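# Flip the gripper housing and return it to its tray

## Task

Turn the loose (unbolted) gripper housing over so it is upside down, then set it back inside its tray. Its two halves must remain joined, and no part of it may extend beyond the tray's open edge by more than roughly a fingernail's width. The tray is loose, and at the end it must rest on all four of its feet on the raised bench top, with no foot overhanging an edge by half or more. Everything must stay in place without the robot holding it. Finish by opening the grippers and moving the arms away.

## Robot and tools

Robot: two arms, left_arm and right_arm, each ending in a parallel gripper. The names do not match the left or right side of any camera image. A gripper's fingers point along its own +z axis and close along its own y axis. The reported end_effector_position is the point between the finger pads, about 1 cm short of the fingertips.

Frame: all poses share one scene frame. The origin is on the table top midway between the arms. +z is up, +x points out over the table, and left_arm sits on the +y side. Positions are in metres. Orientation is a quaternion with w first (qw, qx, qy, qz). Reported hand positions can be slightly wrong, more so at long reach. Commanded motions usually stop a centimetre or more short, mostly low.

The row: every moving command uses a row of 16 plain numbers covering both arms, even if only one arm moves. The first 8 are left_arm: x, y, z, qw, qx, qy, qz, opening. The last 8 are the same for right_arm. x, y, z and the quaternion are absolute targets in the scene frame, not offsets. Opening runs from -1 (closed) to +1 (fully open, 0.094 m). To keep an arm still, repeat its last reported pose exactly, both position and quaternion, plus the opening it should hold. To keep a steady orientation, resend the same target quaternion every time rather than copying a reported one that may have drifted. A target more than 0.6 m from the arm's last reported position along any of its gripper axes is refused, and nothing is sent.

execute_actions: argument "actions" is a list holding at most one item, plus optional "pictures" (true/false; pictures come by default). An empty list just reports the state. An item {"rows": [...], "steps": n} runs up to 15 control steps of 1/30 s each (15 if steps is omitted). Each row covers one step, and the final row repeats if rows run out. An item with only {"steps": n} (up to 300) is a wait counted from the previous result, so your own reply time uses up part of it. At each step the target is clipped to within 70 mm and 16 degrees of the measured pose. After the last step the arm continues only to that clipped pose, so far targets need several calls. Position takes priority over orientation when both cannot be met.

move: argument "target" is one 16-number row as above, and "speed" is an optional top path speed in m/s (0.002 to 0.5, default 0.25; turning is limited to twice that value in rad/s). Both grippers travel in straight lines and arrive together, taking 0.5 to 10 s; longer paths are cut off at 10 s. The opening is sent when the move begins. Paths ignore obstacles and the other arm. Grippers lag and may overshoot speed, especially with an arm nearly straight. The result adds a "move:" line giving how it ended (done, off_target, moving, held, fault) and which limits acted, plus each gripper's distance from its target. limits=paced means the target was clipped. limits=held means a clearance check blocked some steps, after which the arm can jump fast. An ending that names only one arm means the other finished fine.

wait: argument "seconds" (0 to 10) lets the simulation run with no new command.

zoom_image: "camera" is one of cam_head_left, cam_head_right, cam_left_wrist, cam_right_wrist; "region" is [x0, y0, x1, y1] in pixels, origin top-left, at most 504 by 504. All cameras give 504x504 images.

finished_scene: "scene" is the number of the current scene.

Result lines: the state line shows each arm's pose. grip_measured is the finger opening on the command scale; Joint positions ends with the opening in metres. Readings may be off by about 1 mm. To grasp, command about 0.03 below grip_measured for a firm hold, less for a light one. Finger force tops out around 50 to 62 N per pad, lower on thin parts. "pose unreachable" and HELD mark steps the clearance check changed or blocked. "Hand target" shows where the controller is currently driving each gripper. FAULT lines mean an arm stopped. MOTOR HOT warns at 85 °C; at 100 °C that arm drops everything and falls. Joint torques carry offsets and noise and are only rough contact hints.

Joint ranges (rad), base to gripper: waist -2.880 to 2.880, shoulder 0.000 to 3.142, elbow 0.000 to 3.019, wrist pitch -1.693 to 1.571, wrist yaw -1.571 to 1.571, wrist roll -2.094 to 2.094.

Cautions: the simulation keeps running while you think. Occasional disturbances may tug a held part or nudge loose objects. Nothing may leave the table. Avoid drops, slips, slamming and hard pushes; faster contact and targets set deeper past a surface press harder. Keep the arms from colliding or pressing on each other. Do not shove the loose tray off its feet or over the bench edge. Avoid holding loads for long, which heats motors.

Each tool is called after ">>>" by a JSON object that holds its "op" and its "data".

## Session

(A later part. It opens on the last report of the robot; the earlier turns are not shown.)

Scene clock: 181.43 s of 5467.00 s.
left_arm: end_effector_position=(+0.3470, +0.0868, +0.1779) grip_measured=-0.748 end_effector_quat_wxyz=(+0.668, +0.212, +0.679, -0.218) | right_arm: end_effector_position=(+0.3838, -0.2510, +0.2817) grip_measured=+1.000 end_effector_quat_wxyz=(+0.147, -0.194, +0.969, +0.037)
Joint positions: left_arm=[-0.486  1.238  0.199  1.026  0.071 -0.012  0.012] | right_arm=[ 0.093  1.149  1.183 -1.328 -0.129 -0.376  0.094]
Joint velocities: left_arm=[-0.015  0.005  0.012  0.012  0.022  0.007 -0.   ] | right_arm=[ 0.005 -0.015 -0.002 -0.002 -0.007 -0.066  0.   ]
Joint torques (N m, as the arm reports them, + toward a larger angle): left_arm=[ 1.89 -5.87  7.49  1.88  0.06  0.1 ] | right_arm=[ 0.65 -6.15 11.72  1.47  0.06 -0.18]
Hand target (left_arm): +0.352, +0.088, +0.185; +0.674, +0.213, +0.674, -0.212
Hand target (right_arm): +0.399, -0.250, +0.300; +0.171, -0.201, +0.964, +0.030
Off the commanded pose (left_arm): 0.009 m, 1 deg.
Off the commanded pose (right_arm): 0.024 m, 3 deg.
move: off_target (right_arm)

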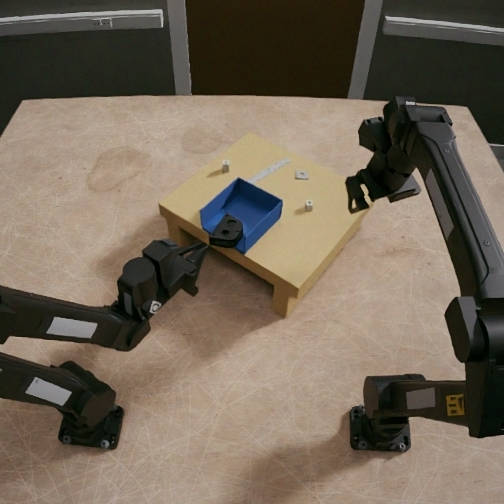

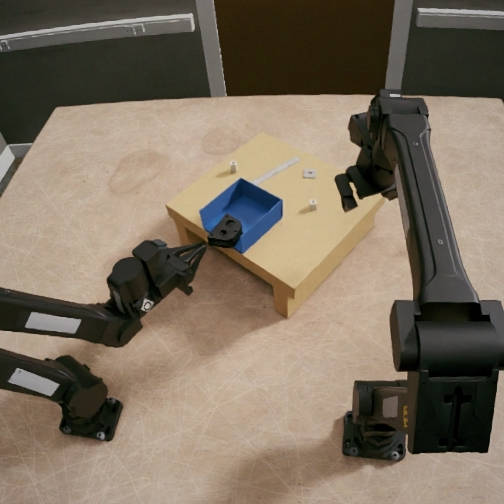

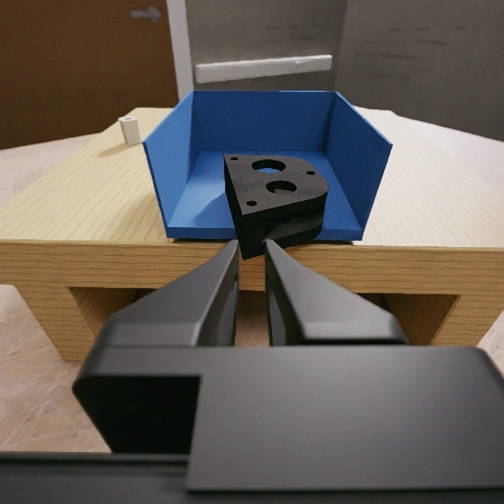

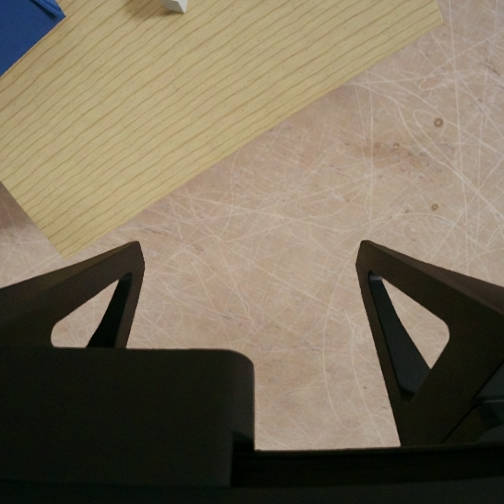

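>>> {"op": "move", "data": {"target": [0.415,0.041,0.186,0.675,0.213,0.675,-0.213,-1, 0.40,-0.25,0.3,0.17,-0.2,0.96,0.03,1], "speed": 0.03}}

Scene clock: 186.50 s of 5467.00 s.
left_arm: end_effector_position=(+0.4073, +0.0508, +0.1742) grip_measured=-0.983 end_effector_quat_wxyz=(+0.663, +0.210, +0.687, -0.211) | right_arm: end_effector_position=(+0.3838, -0.2510, +0.2817) grip_measured=+1.000 end_effector_quat_wxyz=(+0.147, -0.194, +0.969, +0.037)
Joint positions: left_arm=[-0.491  1.437  0.379  1.026  0.053 -0.009  0.001] | right_arm=[ 0.093  1.149  1.183 -1.328 -0.129 -0.376  0.094]
Joint velocities: left_arm=[-0.005 -0.015 -0.022  0.007  0.037 -0.037 -0.001] | right_arm=[-0.015 -0.005 -0.002 -0.022 -0.037  0.022  0.   ]
Joint torques (N m, as the arm reports them, + toward a larger angle): left_arm=[ 0.5  -7.66  8.91  2.69 -0.16  0.04] | right_arm=[ 0.74 -6.18 11.71  1.48  0.05 -0.18]
Hand target (left_arm): +0.415, +0.042, +0.185; +0.674, +0.213, +0.674, -0.213
Hand target (right_arm): +0.399, -0.250, +0.300; +0.171, -0.201, +0.964, +0.030
Off the commanded pose (left_arm): 0.017 m, 2 deg.
Off the commanded pose (right_arm): 0.024 m, 3 deg.
move: off_target (left_arm, right_arm)

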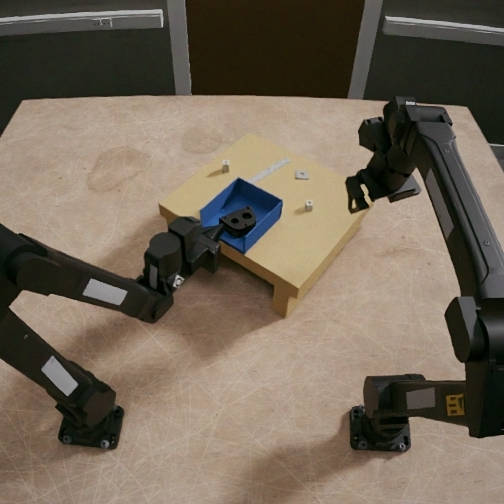

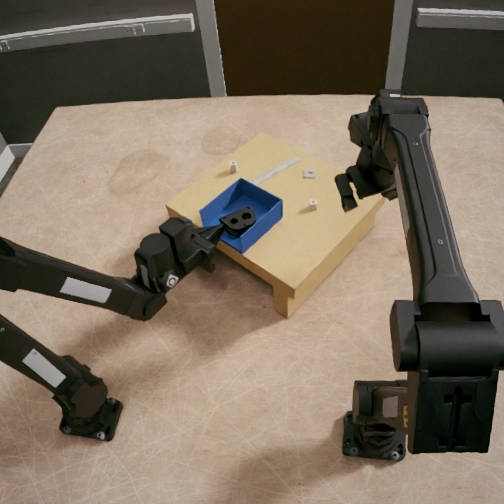

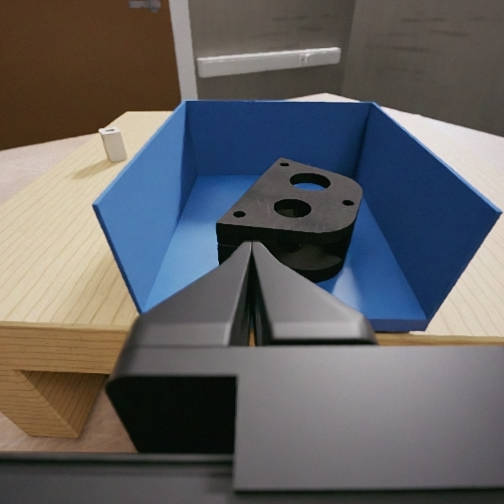

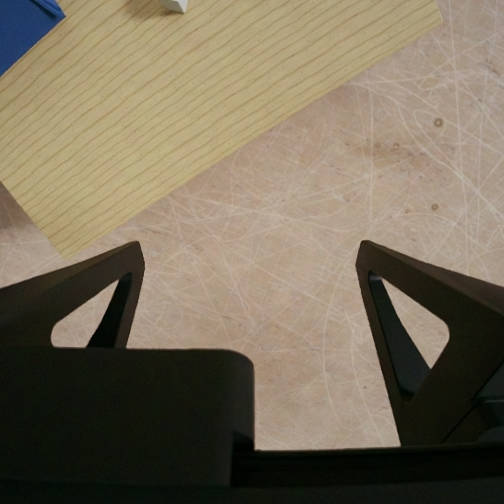

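>>> {"op": "move", "data": {"target": [0.31,0.115,0.20,0.675,0.213,0.675,-0.213,1, 0.30,-0.35,0.3,0.17,-0.2,0.96,0.03,1], "speed": 0.1}}

Scene clock: 189.67 s of 5467.00 s.
left_arm: end_effector_position=(+0.3065, +0.1131, +0.2037) grip_measured=+1.000 end_effector_quat_wxyz=(+0.676, +0.211, +0.671, -0.219) | right_arm: end_effector_position=(+0.3033, -0.3530, +0.3018) grip_measured=+1.000 end_effector_quat_wxyz=(+0.174, -0.197, +0.965, +0.021)
Joint positions: left_arm=[-0.477  0.872  0.114  0.767  0.079 -0.009  0.094] | right_arm=[-0.296  0.965  1.107 -1.441 -0.226 -0.761  0.094]
Joint velocities: left_arm=[ 0.005 -0.005  0.007  0.022  0.022 -0.022  0.   ] | right_arm=[ 0.005 -0.005 -0.002 -0.007  0.022  0.022  0.   ]
Joint torques (N m, as the arm reports them, + toward a larger angle): left_arm=[ 2.02 -1.61  8.32  1.83  0.04  0.04] | right_arm=[ 0.03 -4.53  7.62  0.62 -0.34 -0.18]
Hand target (left_arm): +0.309, +0.115, +0.202; +0.674, +0.213, +0.674, -0.213
Hand target (right_arm): +0.299, -0.352, +0.300; +0.170, -0.202, +0.964, +0.024
Off the commanded pose (left_arm): 0.005 m, 1 deg.
Off the commanded pose (right_arm): 0.005 m, 1 deg.
move: done

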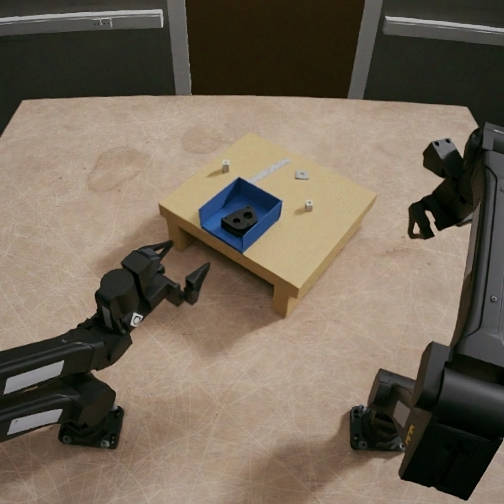

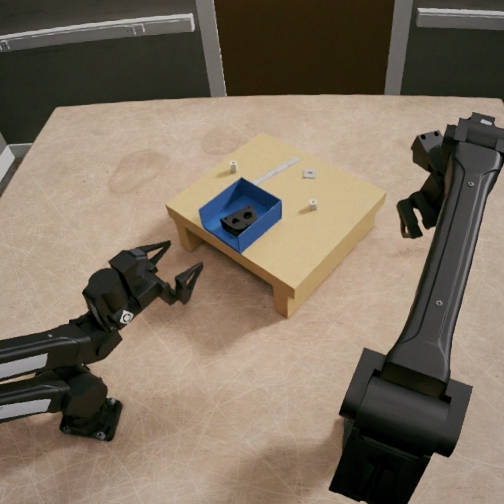

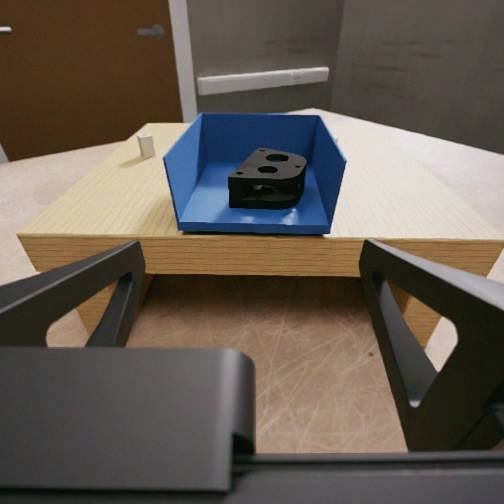

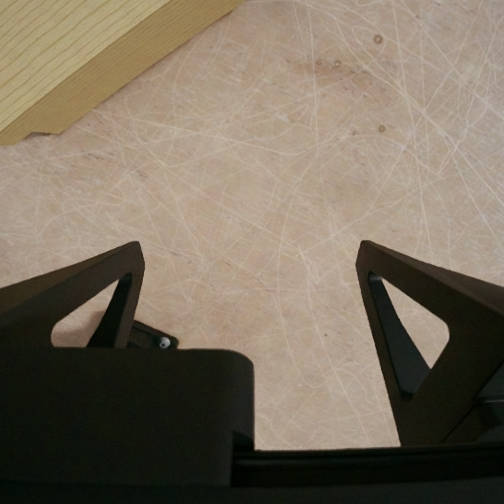

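>>> {"op": "finished_scene", "data": {"scene": 1}}

The scene is finished: the task was done.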